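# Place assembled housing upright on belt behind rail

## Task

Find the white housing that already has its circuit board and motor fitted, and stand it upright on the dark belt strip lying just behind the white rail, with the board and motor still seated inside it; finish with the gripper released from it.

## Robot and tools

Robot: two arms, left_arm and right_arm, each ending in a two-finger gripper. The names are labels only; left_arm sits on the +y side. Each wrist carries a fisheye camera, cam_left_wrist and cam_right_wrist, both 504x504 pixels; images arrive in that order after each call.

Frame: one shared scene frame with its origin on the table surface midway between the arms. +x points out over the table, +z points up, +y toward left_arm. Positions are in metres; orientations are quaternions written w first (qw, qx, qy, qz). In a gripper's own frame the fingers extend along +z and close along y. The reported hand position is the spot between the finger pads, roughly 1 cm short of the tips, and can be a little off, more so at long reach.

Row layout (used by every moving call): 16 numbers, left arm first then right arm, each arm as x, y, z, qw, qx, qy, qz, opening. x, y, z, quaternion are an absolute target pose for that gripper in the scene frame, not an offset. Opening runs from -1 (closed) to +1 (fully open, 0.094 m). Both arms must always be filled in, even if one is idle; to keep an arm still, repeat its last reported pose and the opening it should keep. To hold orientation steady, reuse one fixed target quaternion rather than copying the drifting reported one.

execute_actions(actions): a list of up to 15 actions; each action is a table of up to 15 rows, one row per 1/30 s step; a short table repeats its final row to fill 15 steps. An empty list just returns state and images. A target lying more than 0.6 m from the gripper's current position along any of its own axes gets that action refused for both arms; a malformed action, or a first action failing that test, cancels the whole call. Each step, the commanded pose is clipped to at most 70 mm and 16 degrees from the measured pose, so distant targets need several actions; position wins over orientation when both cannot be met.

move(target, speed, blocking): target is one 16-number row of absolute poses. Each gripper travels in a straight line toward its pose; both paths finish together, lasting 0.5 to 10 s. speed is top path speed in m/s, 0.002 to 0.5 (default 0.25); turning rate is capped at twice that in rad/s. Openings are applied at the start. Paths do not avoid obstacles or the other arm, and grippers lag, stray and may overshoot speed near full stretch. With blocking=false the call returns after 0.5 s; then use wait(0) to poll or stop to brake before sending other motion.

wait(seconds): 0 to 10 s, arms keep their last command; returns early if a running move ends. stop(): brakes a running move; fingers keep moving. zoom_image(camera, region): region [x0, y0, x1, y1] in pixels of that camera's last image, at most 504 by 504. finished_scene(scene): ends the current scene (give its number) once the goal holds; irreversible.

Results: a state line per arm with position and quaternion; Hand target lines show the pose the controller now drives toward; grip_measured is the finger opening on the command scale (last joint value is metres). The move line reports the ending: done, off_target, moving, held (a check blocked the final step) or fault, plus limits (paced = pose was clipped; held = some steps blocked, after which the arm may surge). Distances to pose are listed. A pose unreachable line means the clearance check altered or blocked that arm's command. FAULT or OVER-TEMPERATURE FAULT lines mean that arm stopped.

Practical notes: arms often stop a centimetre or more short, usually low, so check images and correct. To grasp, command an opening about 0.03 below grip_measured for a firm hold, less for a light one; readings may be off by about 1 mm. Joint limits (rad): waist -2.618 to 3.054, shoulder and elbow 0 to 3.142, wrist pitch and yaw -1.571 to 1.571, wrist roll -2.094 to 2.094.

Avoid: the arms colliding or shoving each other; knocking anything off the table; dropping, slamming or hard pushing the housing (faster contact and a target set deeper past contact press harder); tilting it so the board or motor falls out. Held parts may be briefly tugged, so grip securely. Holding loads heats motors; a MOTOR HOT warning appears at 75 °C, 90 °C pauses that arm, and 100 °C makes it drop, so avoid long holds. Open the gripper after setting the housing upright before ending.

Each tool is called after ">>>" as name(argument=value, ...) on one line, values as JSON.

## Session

>>> move(target=[0.3,0.15,0.4,0.3,0,0.954,0,1, 0.3,-0.15,0.4,0.3,0,0.954,0,1])

Scene clock: 4.30 s.
left_arm: end_effector_position=(+0.3050, +0.1433, +0.3829) grip_measured=+1.000 end_effector_quat_wxyz=(+0.351, +0.019, +0.936, -0.022) | right_arm: end_effector_position=(+0.3079, -0.1485, +0.4011) grip_measured=+1.000 end_effector_quat_wxyz=(+0.383, -0.021, +0.922, +0.051)
Joint positions: left_arm=[-0.718  1.794  2.449 -1.576 -0.335 -0.451  0.094] | right_arm=[ 0.914  1.74   2.427 -1.574  0.442  0.593  0.094]
Joint velocities: left_arm=[ 0.012 -0.002  0.007  0.066 -0.037 -0.095  0.   ] | right_arm=[ 0.002  0.007  0.012 -0.022 -0.007  0.037  0.   ]
Motor temperatures (°C, as the motors report them): left_arm=[26 30 30 28 26 27] | right_arm=[25 30 27 27 25 28]
Hand target (left_arm): +0.300, +0.151, +0.398; +0.369, +0.005, +0.929, -0.035
Hand target (right_arm): +0.303, -0.152, +0.403; +0.385, -0.020, +0.921, +0.047
Off the commanded pose (left_arm): 0.019 m, 7 deg.
Off the commanded pose (right_arm): 0.008 m, 12 deg.
joint sent to its limit (left arm) — the command would take joint 4 (wrist pitch) past its lower limit, so that joint was sent only as far as its limit.
joint sent to its limit (right arm) — the command would take joint 4 (wrist pitch) past its lower limit, so that joint was sent only as far as its limit.
move: off_target (left_arm, right_arm)

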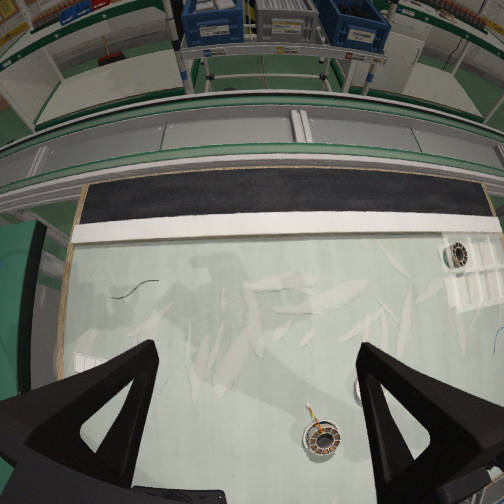

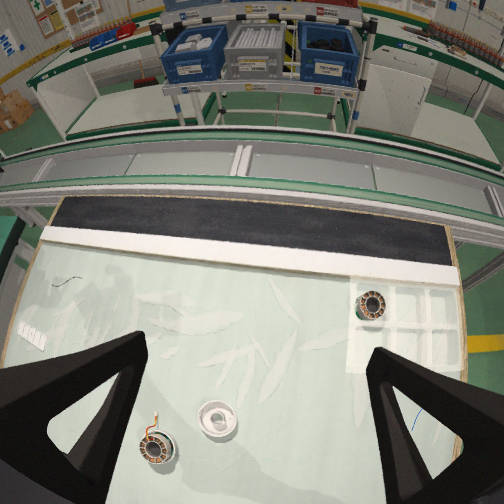

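>>> move(target=[0.2,0.3,0.08,0.63,0.775,0.043,0.009,1, 0.22,0.02,0.13,0,0,1,0,1])

Scene clock: 14.43 s.
left_arm: end_effector_position=(+0.2089, +0.3068, +0.0840) grip_measured=+1.000 end_effector_quat_wxyz=(+0.640, +0.669, +0.227, +0.302) | right_arm: end_effector_position=(+0.2189, +0.0081, +0.1279) grip_measured=+1.000 end_effector_quat_wxyz=(-0.001, -0.003, +1.000, -0.011)
Joint positions: left_arm=[0.657 1.951 0.119 1.427 1.572 2.089 0.094] | right_arm=[ 1.149  2.228  2.181 -1.545  0.009  1.027  0.094]
Joint velocities: left_arm=[-0.002  0.022  0.012  0.11  -0.066 -0.051  0.   ] | right_arm=[-0.012 -0.012  0.017  0.037 -0.007 -0.066  0.   ]
Motor temperatures (°C, as the motors report them): left_arm=[26 30 30 29 26 27] | right_arm=[25 31 28 27 25 28]
Hand target (left_arm): +0.202, +0.303, +0.082; +0.647, +0.664, +0.236, +0.291
Hand target (right_arm): +0.218, +0.016, +0.132; +0.004, -0.004, +1.000, -0.000
Off the commanded pose (left_arm): 0.012 m, 42 deg; orientation clipped at the last step of the last action.
Off the commanded pose (right_arm): 0.012 m, 1 deg.
joint sent to its limit (left arm) — the command would take joint 5 (wrist yaw) past its upper limit and joint 6 (wrist roll) past its upper limit, so those joints were sent only as far as their limits.
move: off_target (left_arm, right_arm); limits=paced

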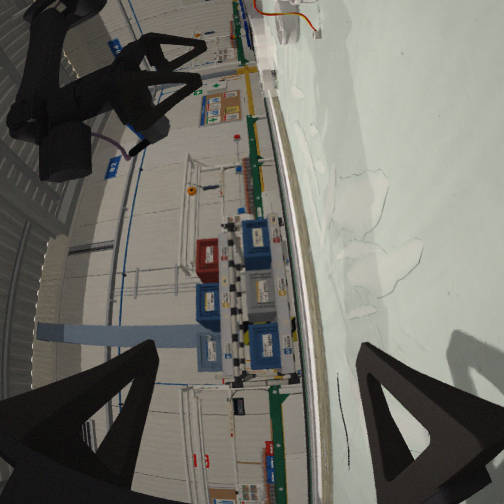

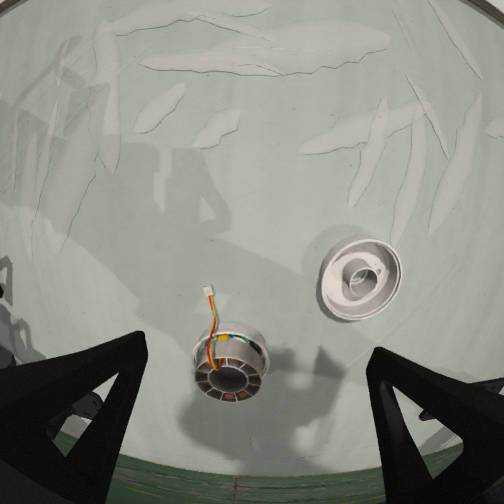

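>>> move(target=[0.2,0.24,0.08,0.63,0.775,0.043,0.009,1, 0.106,0.026,0.08,0,0,1,0,1], speed=0.15)

>>> move(target=[0.2,0.24,0.08,0.63,0.775,0.043,0.009,1, 0.106,0.026,0.013,0,0,1,0,1], speed=0.05)

Scene clock: 20.67 s.
left_arm: end_effector_position=(+0.1965, +0.2395, +0.0784) grip_measured=+1.000 end_effector_quat_wxyz=(+0.683, +0.687, +0.167, +0.184) | right_arm: end_effector_position=(+0.1100, +0.0227, +0.0704) grip_measured=+1.000 end_effector_quat_wxyz=(-0.000, -0.001, +1.000, -0.014)
Joint positions: left_arm=[0.39  1.952 0.119 1.341 1.572 2.087 0.094] | right_arm=[ 1.407  2.085  1.726 -1.24   0.007  1.29   0.094]
Joint velocities: left_arm=[-0.007 -0.007 -0.002 -0.095 -0.022  0.007  0.   ] | right_arm=[-0.032 -0.007  0.002 -0.007 -0.022 -0.007  0.   ]
Motor temperatures (°C, as the motors report them): left_arm=[26 30 30 29 27 27] | right_arm=[25 32 28 27 25 28]
Hand target (left_arm): +0.200, +0.239, +0.080; +0.689, +0.686, +0.161, +0.172
Hand target (right_arm): +0.107, +0.024, +0.080; +0.004, -0.000, +1.000, -0.000
Off the commanded pose (left_arm): 0.004 m, 27 deg; orientation clipped at the last step of the last action.
Off the commanded pose (right_arm): 0.011 m, 2 deg.
joint sent to its limit (left arm) — the command would take joint 5 (wrist yaw) past its upper limit, so that joint was sent only as far as its limit.
move: off_target (left_arm, right_arm); limits=paced

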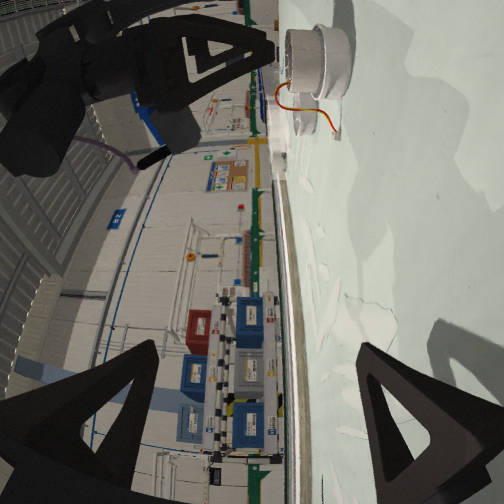

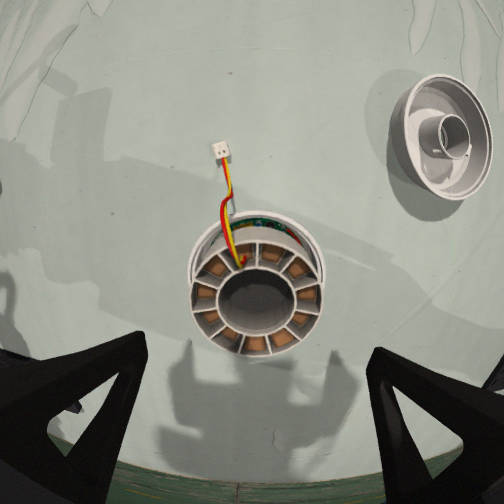

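Scene clock: 25.67 s.
left_arm: end_effector_position=(+0.1956, +0.2390, +0.0765) grip_measured=+1.000 end_effector_quat_wxyz=(+0.686, +0.684, +0.177, +0.173) | right_arm: end_effector_position=(+0.1102, +0.0262, +0.0204) grip_measured=+1.000 end_effector_quat_wxyz=(+0.003, +0.000, +1.000, +0.006)
Joint positions: left_arm=[0.39  1.952 0.119 1.309 1.572 2.089 0.094] | right_arm=[ 1.407  2.1    1.546 -1.003  0.003  1.292  0.094]
Joint velocities: left_arm=[-0.002  0.002 -0.002 -0.037 -0.022 -0.066  0.   ] | right_arm=[-0.012 -0.007 -0.007  0.051 -0.095  0.066  0.   ]
Motor temperatures (°C, as the motors report them): left_arm=[26 30 30 29 27 27] | right_arm=[25 33 28 27 25 28]
Hand target (left_arm): +0.200, +0.239, +0.080; +0.690, +0.685, +0.166, +0.168
Hand target (right_arm): +0.106, +0.025, +0.013; +0.000, +0.000, +1.000, -0.000
Off the commanded pose (left_arm): 0.006 m, 27 deg; orientation clipped at the last step of the last action.
Off the commanded pose (right_arm): 0.008 m, 1 deg.
joint sent to its limit (left arm) — the command would take joint 5 (wrist yaw) past its upper limit, so that joint was sent only as far as its limit.
move: off_target (left_arm); limits=paced

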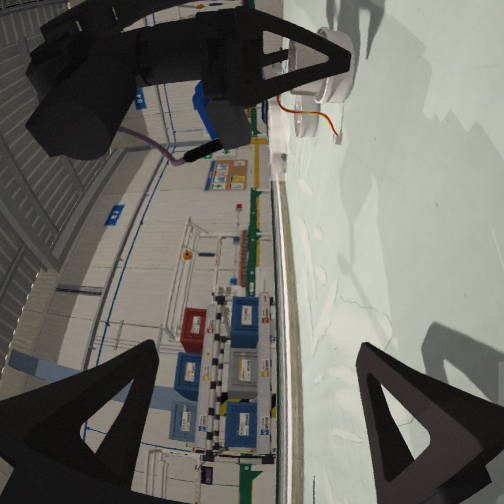

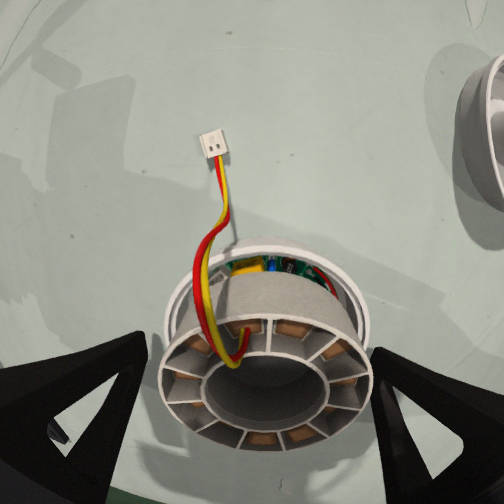

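>>> move(target=[0.2,0.239,0.08,0.69,0.685,0.166,0.168,1, 0.125,0.026,0.01,0.33,0,0.944,0,1], speed=0.06)

Scene clock: 33.70 s.
left_arm: end_effector_position=(+0.1958, +0.2391, +0.0764) grip_measured=+1.000 end_effector_quat_wxyz=(+0.686, +0.684, +0.178, +0.173) | right_arm: end_effector_position=(+0.1276, +0.0311, +0.0165) grip_measured=+1.000 end_effector_quat_wxyz=(+0.323, +0.003, +0.947, +0.006)
Joint positions: left_arm=[0.39  1.952 0.119 1.31  1.571 2.086 0.094] | right_arm=[ 1.639  2.119  1.401 -0.803  0.655  1.514  0.094]
Joint velocities: left_arm=[-0.012  0.007 -0.017  0.022 -0.037 -0.066  0.   ] | right_arm=[ 0.007  0.022 -0.002  0.022  0.022  0.007  0.   ]
Motor temperatures (°C, as the motors report them): left_arm=[26 30 30 29 27 27] | right_arm=[25 33 28 27 25 28]
Hand target (left_arm): +0.200, +0.239, +0.080; +0.689, +0.685, +0.166, +0.168
Hand target (right_arm): +0.127, +0.027, +0.011; +0.333, -0.000, +0.943, -0.001
Off the commanded pose (left_arm): 0.006 m, 2 deg.
Off the commanded pose (right_arm): 0.009 m, 1 deg.
move: done

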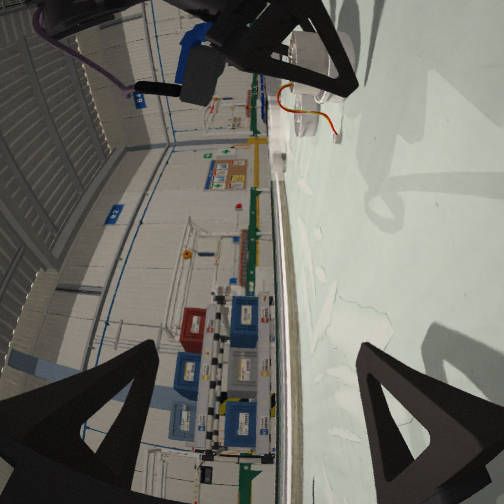

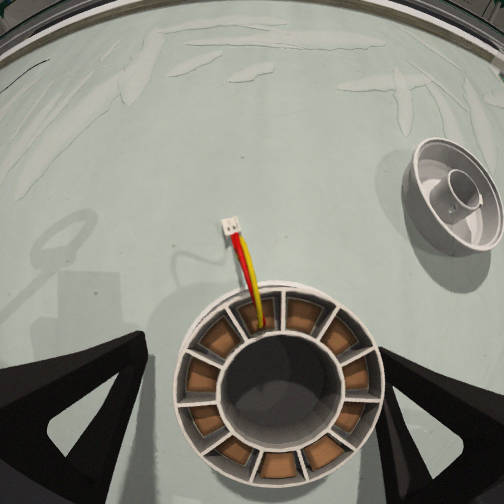

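>>> move(target=[0.2,0.239,0.08,0.69,0.685,0.166,0.168,1, 0.125,0.026,0.01,0.33,0,0.944,0,0.2], speed=0.06)

Scene clock: 35.53 s.
left_arm: end_effector_position=(+0.1959, +0.2392, +0.0763) grip_measured=+1.000 end_effector_quat_wxyz=(+0.685, +0.684, +0.178, +0.173) | right_arm: end_effector_position=(+0.1275, +0.0311, +0.0161) grip_measured=+0.404 end_effector_quat_wxyz=(+0.327, +0.003, +0.945, +0.008)
Joint positions: left_arm=[0.39  1.952 0.119 1.31  1.57  2.086 0.094] | right_arm=[ 1.642  2.119  1.395 -0.795  0.664  1.515  0.066]
Joint velocities: left_arm=[-0.007 -0.012 -0.012 -0.051  0.037 -0.037  0.   ] | right_arm=[-0.012 -0.002 -0.002  0.022 -0.007 -0.037 -0.001]
Motor temperatures (°C, as the motors report them): left_arm=[26 30 30 29 27 27] | right_arm=[25 33 28 27 25 28]
Hand target (left_arm): +0.200, +0.239, +0.080; +0.689, +0.685, +0.166, +0.168
Hand target (right_arm): +0.125, +0.026, +0.010; +0.330, -0.000, +0.944, +0.000
Off the commanded pose (left_arm): 0.006 m, 2 deg.
Off the commanded pose (right_arm): 0.008 m, 1 deg.
move: done

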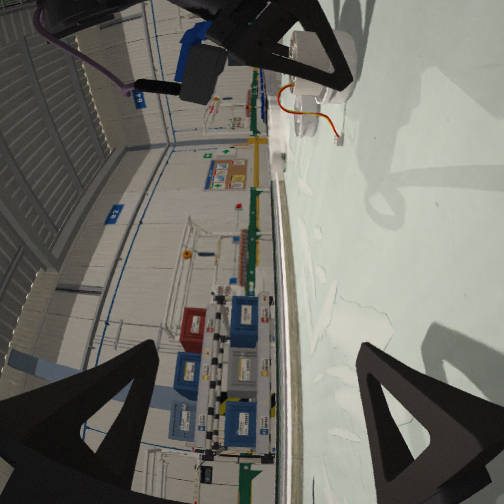

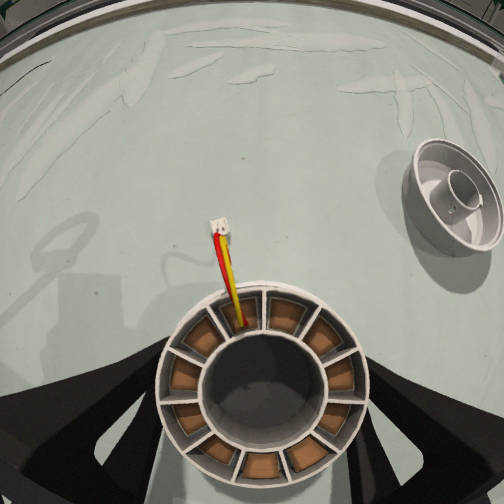

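>>> move(target=[0.2,0.239,0.08,0.69,0.685,0.166,0.168,1, 0.2,-0.1,0.14,0.33,0,0.944,0,0.2], speed=0.15)

>>> move(target=[0.2,0.239,0.08,0.69,0.685,0.166,0.168,1, 0.65,-0.42,0.12,0.33,0,0.944,0,0.2], speed=0.15)

>>> move(target=[0.2,0.239,0.08,0.69,0.685,0.166,0.168,1, 0.64,-0.42,0.05,0.33,0,0.944,0,0.2], speed=0.03)

>>> move(target=[0.2,0.239,0.08,0.69,0.685,0.166,0.168,1, 0.635,-0.42,0.0,0.33,0,0.944,0,0.2], speed=0.02)

Scene clock: 41.73 s.
left_arm: end_effector_position=(+0.1960, +0.2393, +0.0763) grip_measured=+1.000 end_effector_quat_wxyz=(+0.685, +0.685, +0.178, +0.173) | right_arm: end_effector_position=(+0.1953, -0.0930, +0.1309) grip_measured=+0.404 end_effector_quat_wxyz=(+0.316, -0.001, +0.949, -0.002)
Joint positions: left_arm=[0.39  1.952 0.119 1.311 1.569 2.086 0.094] | right_arm=[ 1.363  1.539  1.137 -0.938  0.605  1.172  0.066]
Joint velocities: left_arm=[ 0.007  0.017 -0.032  0.007  0.022  0.081  0.   ] | right_arm=[-0.002 -0.007 -0.017 -0.037 -0.007  0.037 -0.001]
Motor temperatures (°C, as the motors report them): left_arm=[26 30 30 30 27 27] | right_arm=[25 33 28 27 25 28]
Hand target (left_arm): +0.200, +0.239, +0.080; +0.689, +0.685, +0.166, +0.168
Hand target (right_arm): +0.199, -0.098, +0.138; +0.325, +0.001, +0.946, -0.001
Off the commanded pose (left_arm): 0.005 m, 2 deg.
Off the commanded pose (right_arm): 0.012 m, 2 deg.
move: off_target (right_arm)

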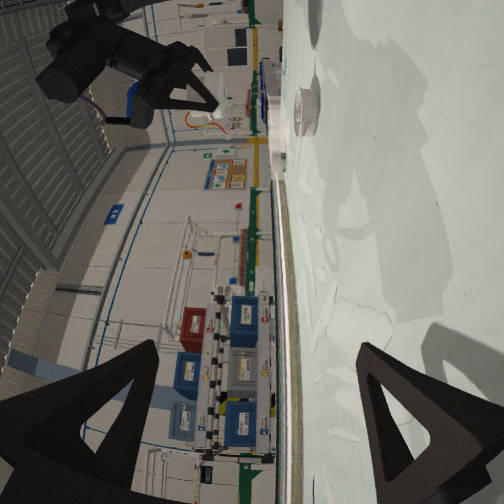

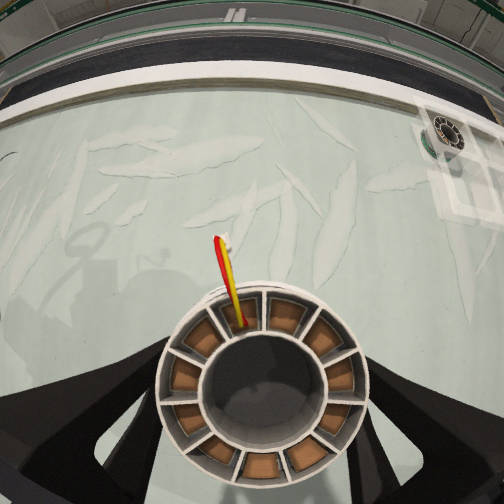

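Scene clock: 46.60 s.
left_arm: end_effector_position=(+0.1961, +0.2393, +0.0764) grip_measured=+1.000 end_effector_quat_wxyz=(+0.685, +0.685, +0.178, +0.174) | right_arm: end_effector_position=(+0.6417, -0.4109, +0.0989) grip_measured=+0.404 end_effector_quat_wxyz=(+0.299, +0.011, +0.954, +0.011)
Joint positions: left_arm=[0.39  1.952 0.119 1.312 1.569 2.085 0.094] | right_arm=[ 0.006  2.736  2.819 -1.05  -0.076 -0.062  0.066]
Joint velocities: left_arm=[ 0.007 -0.002 -0.012 -0.095 -0.051 -0.037  0.   ] | right_arm=[-0.012 -0.002  0.007 -0.037 -0.022  0.022 -0.001]
Motor temperatures (°C, as the motors report them): left_arm=[26 30 30 30 27 27] | right_arm=[25 34 29 27 25 28]
Hand target (left_arm): +0.200, +0.239, +0.080; +0.689, +0.685, +0.166, +0.168
Hand target (right_arm): +0.647, -0.412, +0.116; +0.321, +0.007, +0.947, +0.011
Off the commanded pose (left_arm): 0.005 m, 2 deg.
Off the commanded pose (right_arm): 0.024 m, 4 deg.
elbow stopped short (right arm): the move would have taken joint 3 (elbow) straighter than the controller allows; a more bent joint 3 avoids this.
move: off_target (right_arm)

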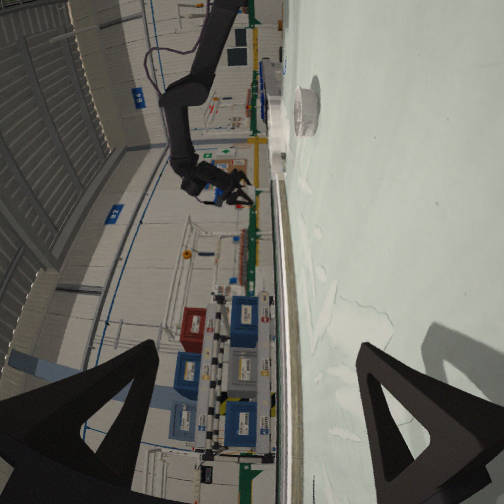

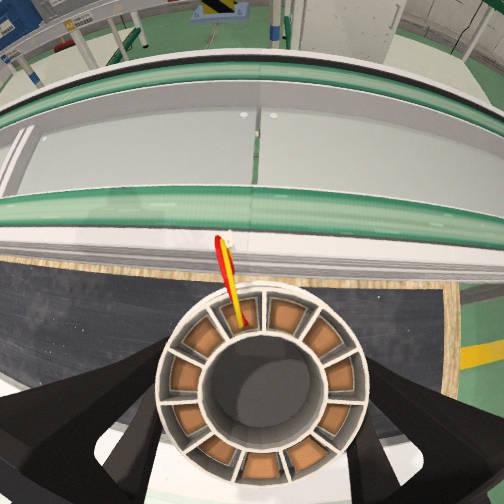

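Scene clock: 48.70 s.
left_arm: end_effector_position=(+0.1961, +0.2393, +0.0764) grip_measured=+1.000 end_effector_quat_wxyz=(+0.685, +0.685, +0.178, +0.174) | right_arm: end_effector_position=(+0.6294, -0.4095, +0.0199) grip_measured=+0.404 end_effector_quat_wxyz=(+0.296, -0.001, +0.955, +0.007)
Joint positions: left_arm=[0.39  1.952 0.119 1.313 1.569 2.085 0.094] | right_arm=[ 0.006  2.565  2.175 -0.584 -0.076 -0.088  0.066]
Joint velocities: left_arm=[-0.002  0.002 -0.002  0.051  0.051  0.007  0.   ] | right_arm=[ 0.007  0.002 -0.012 -0.022  0.066 -0.051 -0.   ]
Motor temperatures (°C, as the motors report them): left_arm=[26 30 30 30 27 27] | right_arm=[25 35 29 28 25 28]
Hand target (left_arm): +0.200, +0.239, +0.080; +0.689, +0.685, +0.166, +0.168
Hand target (right_arm): +0.638, -0.420, +0.050; +0.329, +0.000, +0.944, -0.000
Off the commanded pose (left_arm): 0.005 m, 2 deg.
Off the commanded pose (right_arm): 0.034 m, 4 deg.
move: off_target (right_arm)

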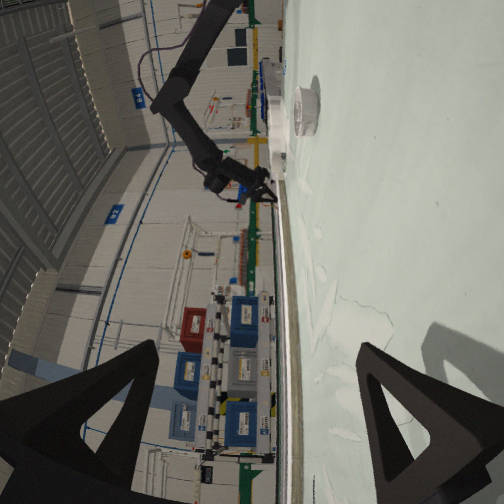

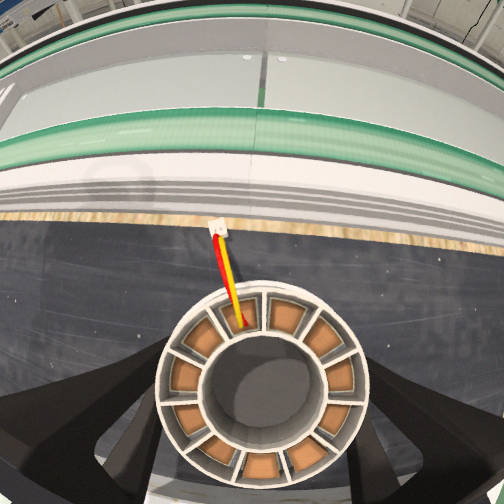

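Scene clock: 50.73 s.
left_arm: end_effector_position=(+0.1961, +0.2393, +0.0765) grip_measured=+1.000 end_effector_quat_wxyz=(+0.685, +0.685, +0.178, +0.174) | right_arm: end_effector_position=(+0.6468, -0.4098, +0.0158) grip_measured=+0.404 end_effector_quat_wxyz=(+0.354, -0.005, +0.935, +0.005)
Joint positions: left_arm=[0.39  1.952 0.119 1.314 1.569 2.084 0.094] | right_arm=[ 0.006  2.555  2.066 -0.362 -0.086 -0.088  0.066]
Joint velocities: left_arm=[-0.012 -0.037  0.007 -0.037 -0.051  0.051  0.   ] | right_arm=[-0.007 -0.012 -0.002  0.081  0.007 -0.037 -0.001]
Motor temperatures (°C, as the motors report them): left_arm=[26 30 30 30 27 27] | right_arm=[25 35 29 28 25 28]
Hand target (left_arm): +0.200, +0.239, +0.080; +0.689, +0.685, +0.166, +0.168
Hand target (right_arm): +0.635, -0.420, +0.000; +0.330, +0.000, +0.944, +0.000
Off the commanded pose (left_arm): 0.005 m, 2 deg.
Off the commanded pose (right_arm): 0.022 m, 3 deg.
move: off_target (right_arm)

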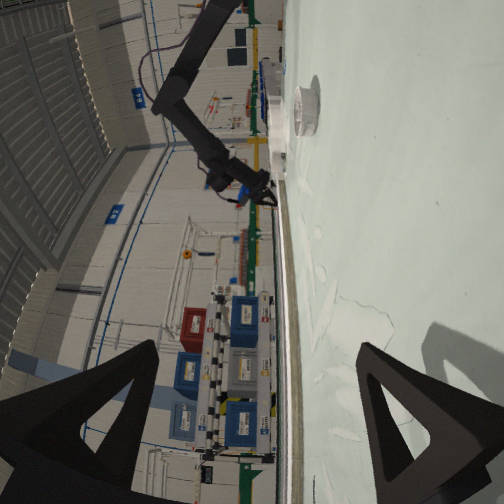

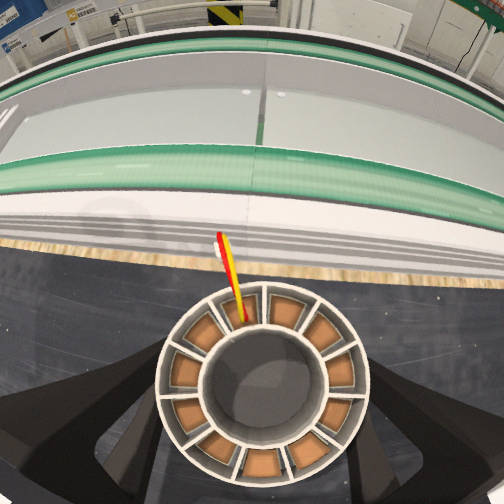

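>>> move(target=[0.2,0.239,0.08,0.69,0.685,0.166,0.168,1, 0.645,-0.41,0.015,0.34,0,0.94,0,1], speed=0.02)

>>> move(target=[0.2,0.239,0.08,0.69,0.685,0.166,0.168,1, 0.55,-0.42,0.14,0.2,0,0.98,0,1], speed=0.1)

Scene clock: 53.47 s.
left_arm: end_effector_position=(+0.1962, +0.2393, +0.0765) grip_measured=+1.000 end_effector_quat_wxyz=(+0.685, +0.685, +0.178, +0.174) | right_arm: end_effector_position=(+0.6434, -0.4116, +0.0145) grip_measured=+1.000 end_effector_quat_wxyz=(+0.343, -0.002, +0.939, +0.001)
Joint positions: left_arm=[0.39  1.952 0.119 1.314 1.569 2.084 0.094] | right_arm=[ 0.006  2.556  2.078 -0.396 -0.073 -0.088  0.094]
Joint velocities: left_arm=[ 0.012 -0.017 -0.007  0.022 -0.022 -0.066  0.   ] | right_arm=[ 0.012  0.002  0.002 -0.051  0.022 -0.007  0.   ]
Motor temperatures (°C, as the motors report them): left_arm=[26 30 30 30 27 27] | right_arm=[25 36 29 28 25 28]
Hand target (left_arm): +0.200, +0.239, +0.080; +0.689, +0.685, +0.166, +0.168
Hand target (right_arm): +0.645, -0.410, +0.015; +0.340, -0.000, +0.940, +0.000
Off the commanded pose (left_arm): 0.005 m, 2 deg.
Off the commanded pose (right_arm): 0.002 m, 0 deg.
move: done

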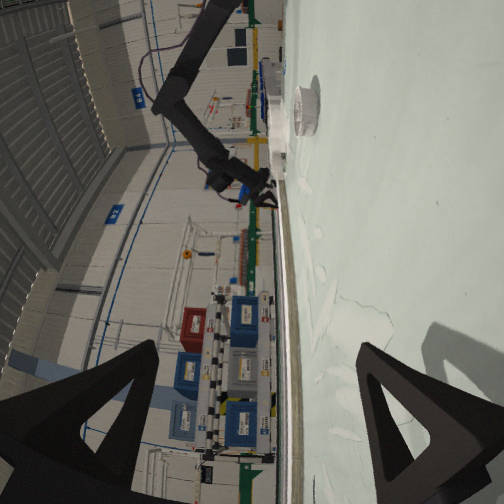

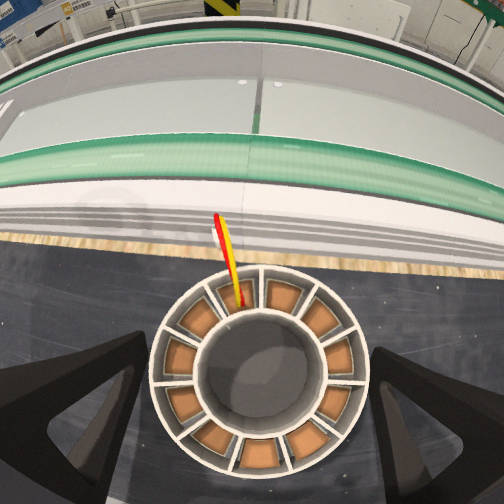

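Scene clock: 55.73 s.
left_arm: end_effector_position=(+0.1962, +0.2393, +0.0765) grip_measured=+1.000 end_effector_quat_wxyz=(+0.685, +0.685, +0.178, +0.174) | right_arm: end_effector_position=(+0.5502, -0.4134, +0.1319) grip_measured=+1.000 end_effector_quat_wxyz=(+0.191, -0.003, +0.982, +0.006)
Joint positions: left_arm=[0.39  1.952 0.119 1.315 1.569 2.084 0.094] | right_arm=[-0.011  2.413  2.445 -1.223 -0.06  -0.121  0.094]
Joint velocities: left_arm=[-0.002  0.007  0.017  0.022 -0.081 -0.007  0.   ] | right_arm=[-0.012 -0.002  0.012  0.022  0.022 -0.022  0.   ]
Motor temperatures (°C, as the motors report them): left_arm=[26 30 30 30 27 27] | right_arm=[25 36 29 28 25 28]
Hand target (left_arm): +0.200, +0.239, +0.080; +0.689, +0.685, +0.166, +0.168
Hand target (right_arm): +0.551, -0.420, +0.142; +0.200, -0.001, +0.980, +0.001
Off the commanded pose (left_arm): 0.005 m, 2 deg.
Off the commanded pose (right_arm): 0.010 m, 1 deg.
move: done

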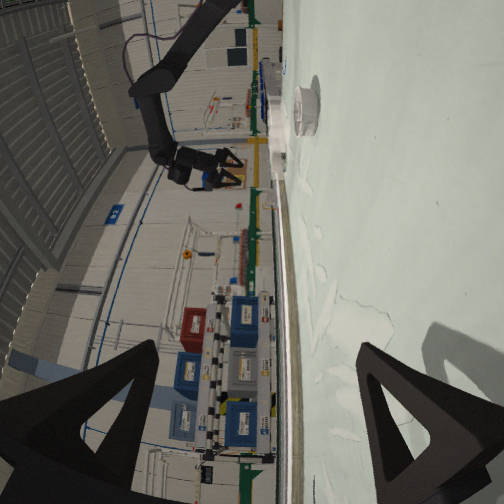

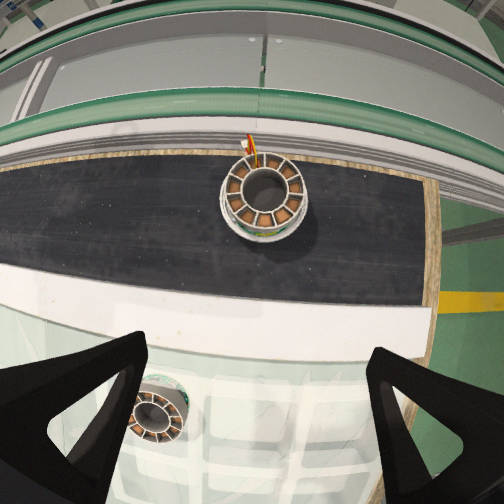

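>>> finished_scene(scene=2)

The scene is finished: the task was done.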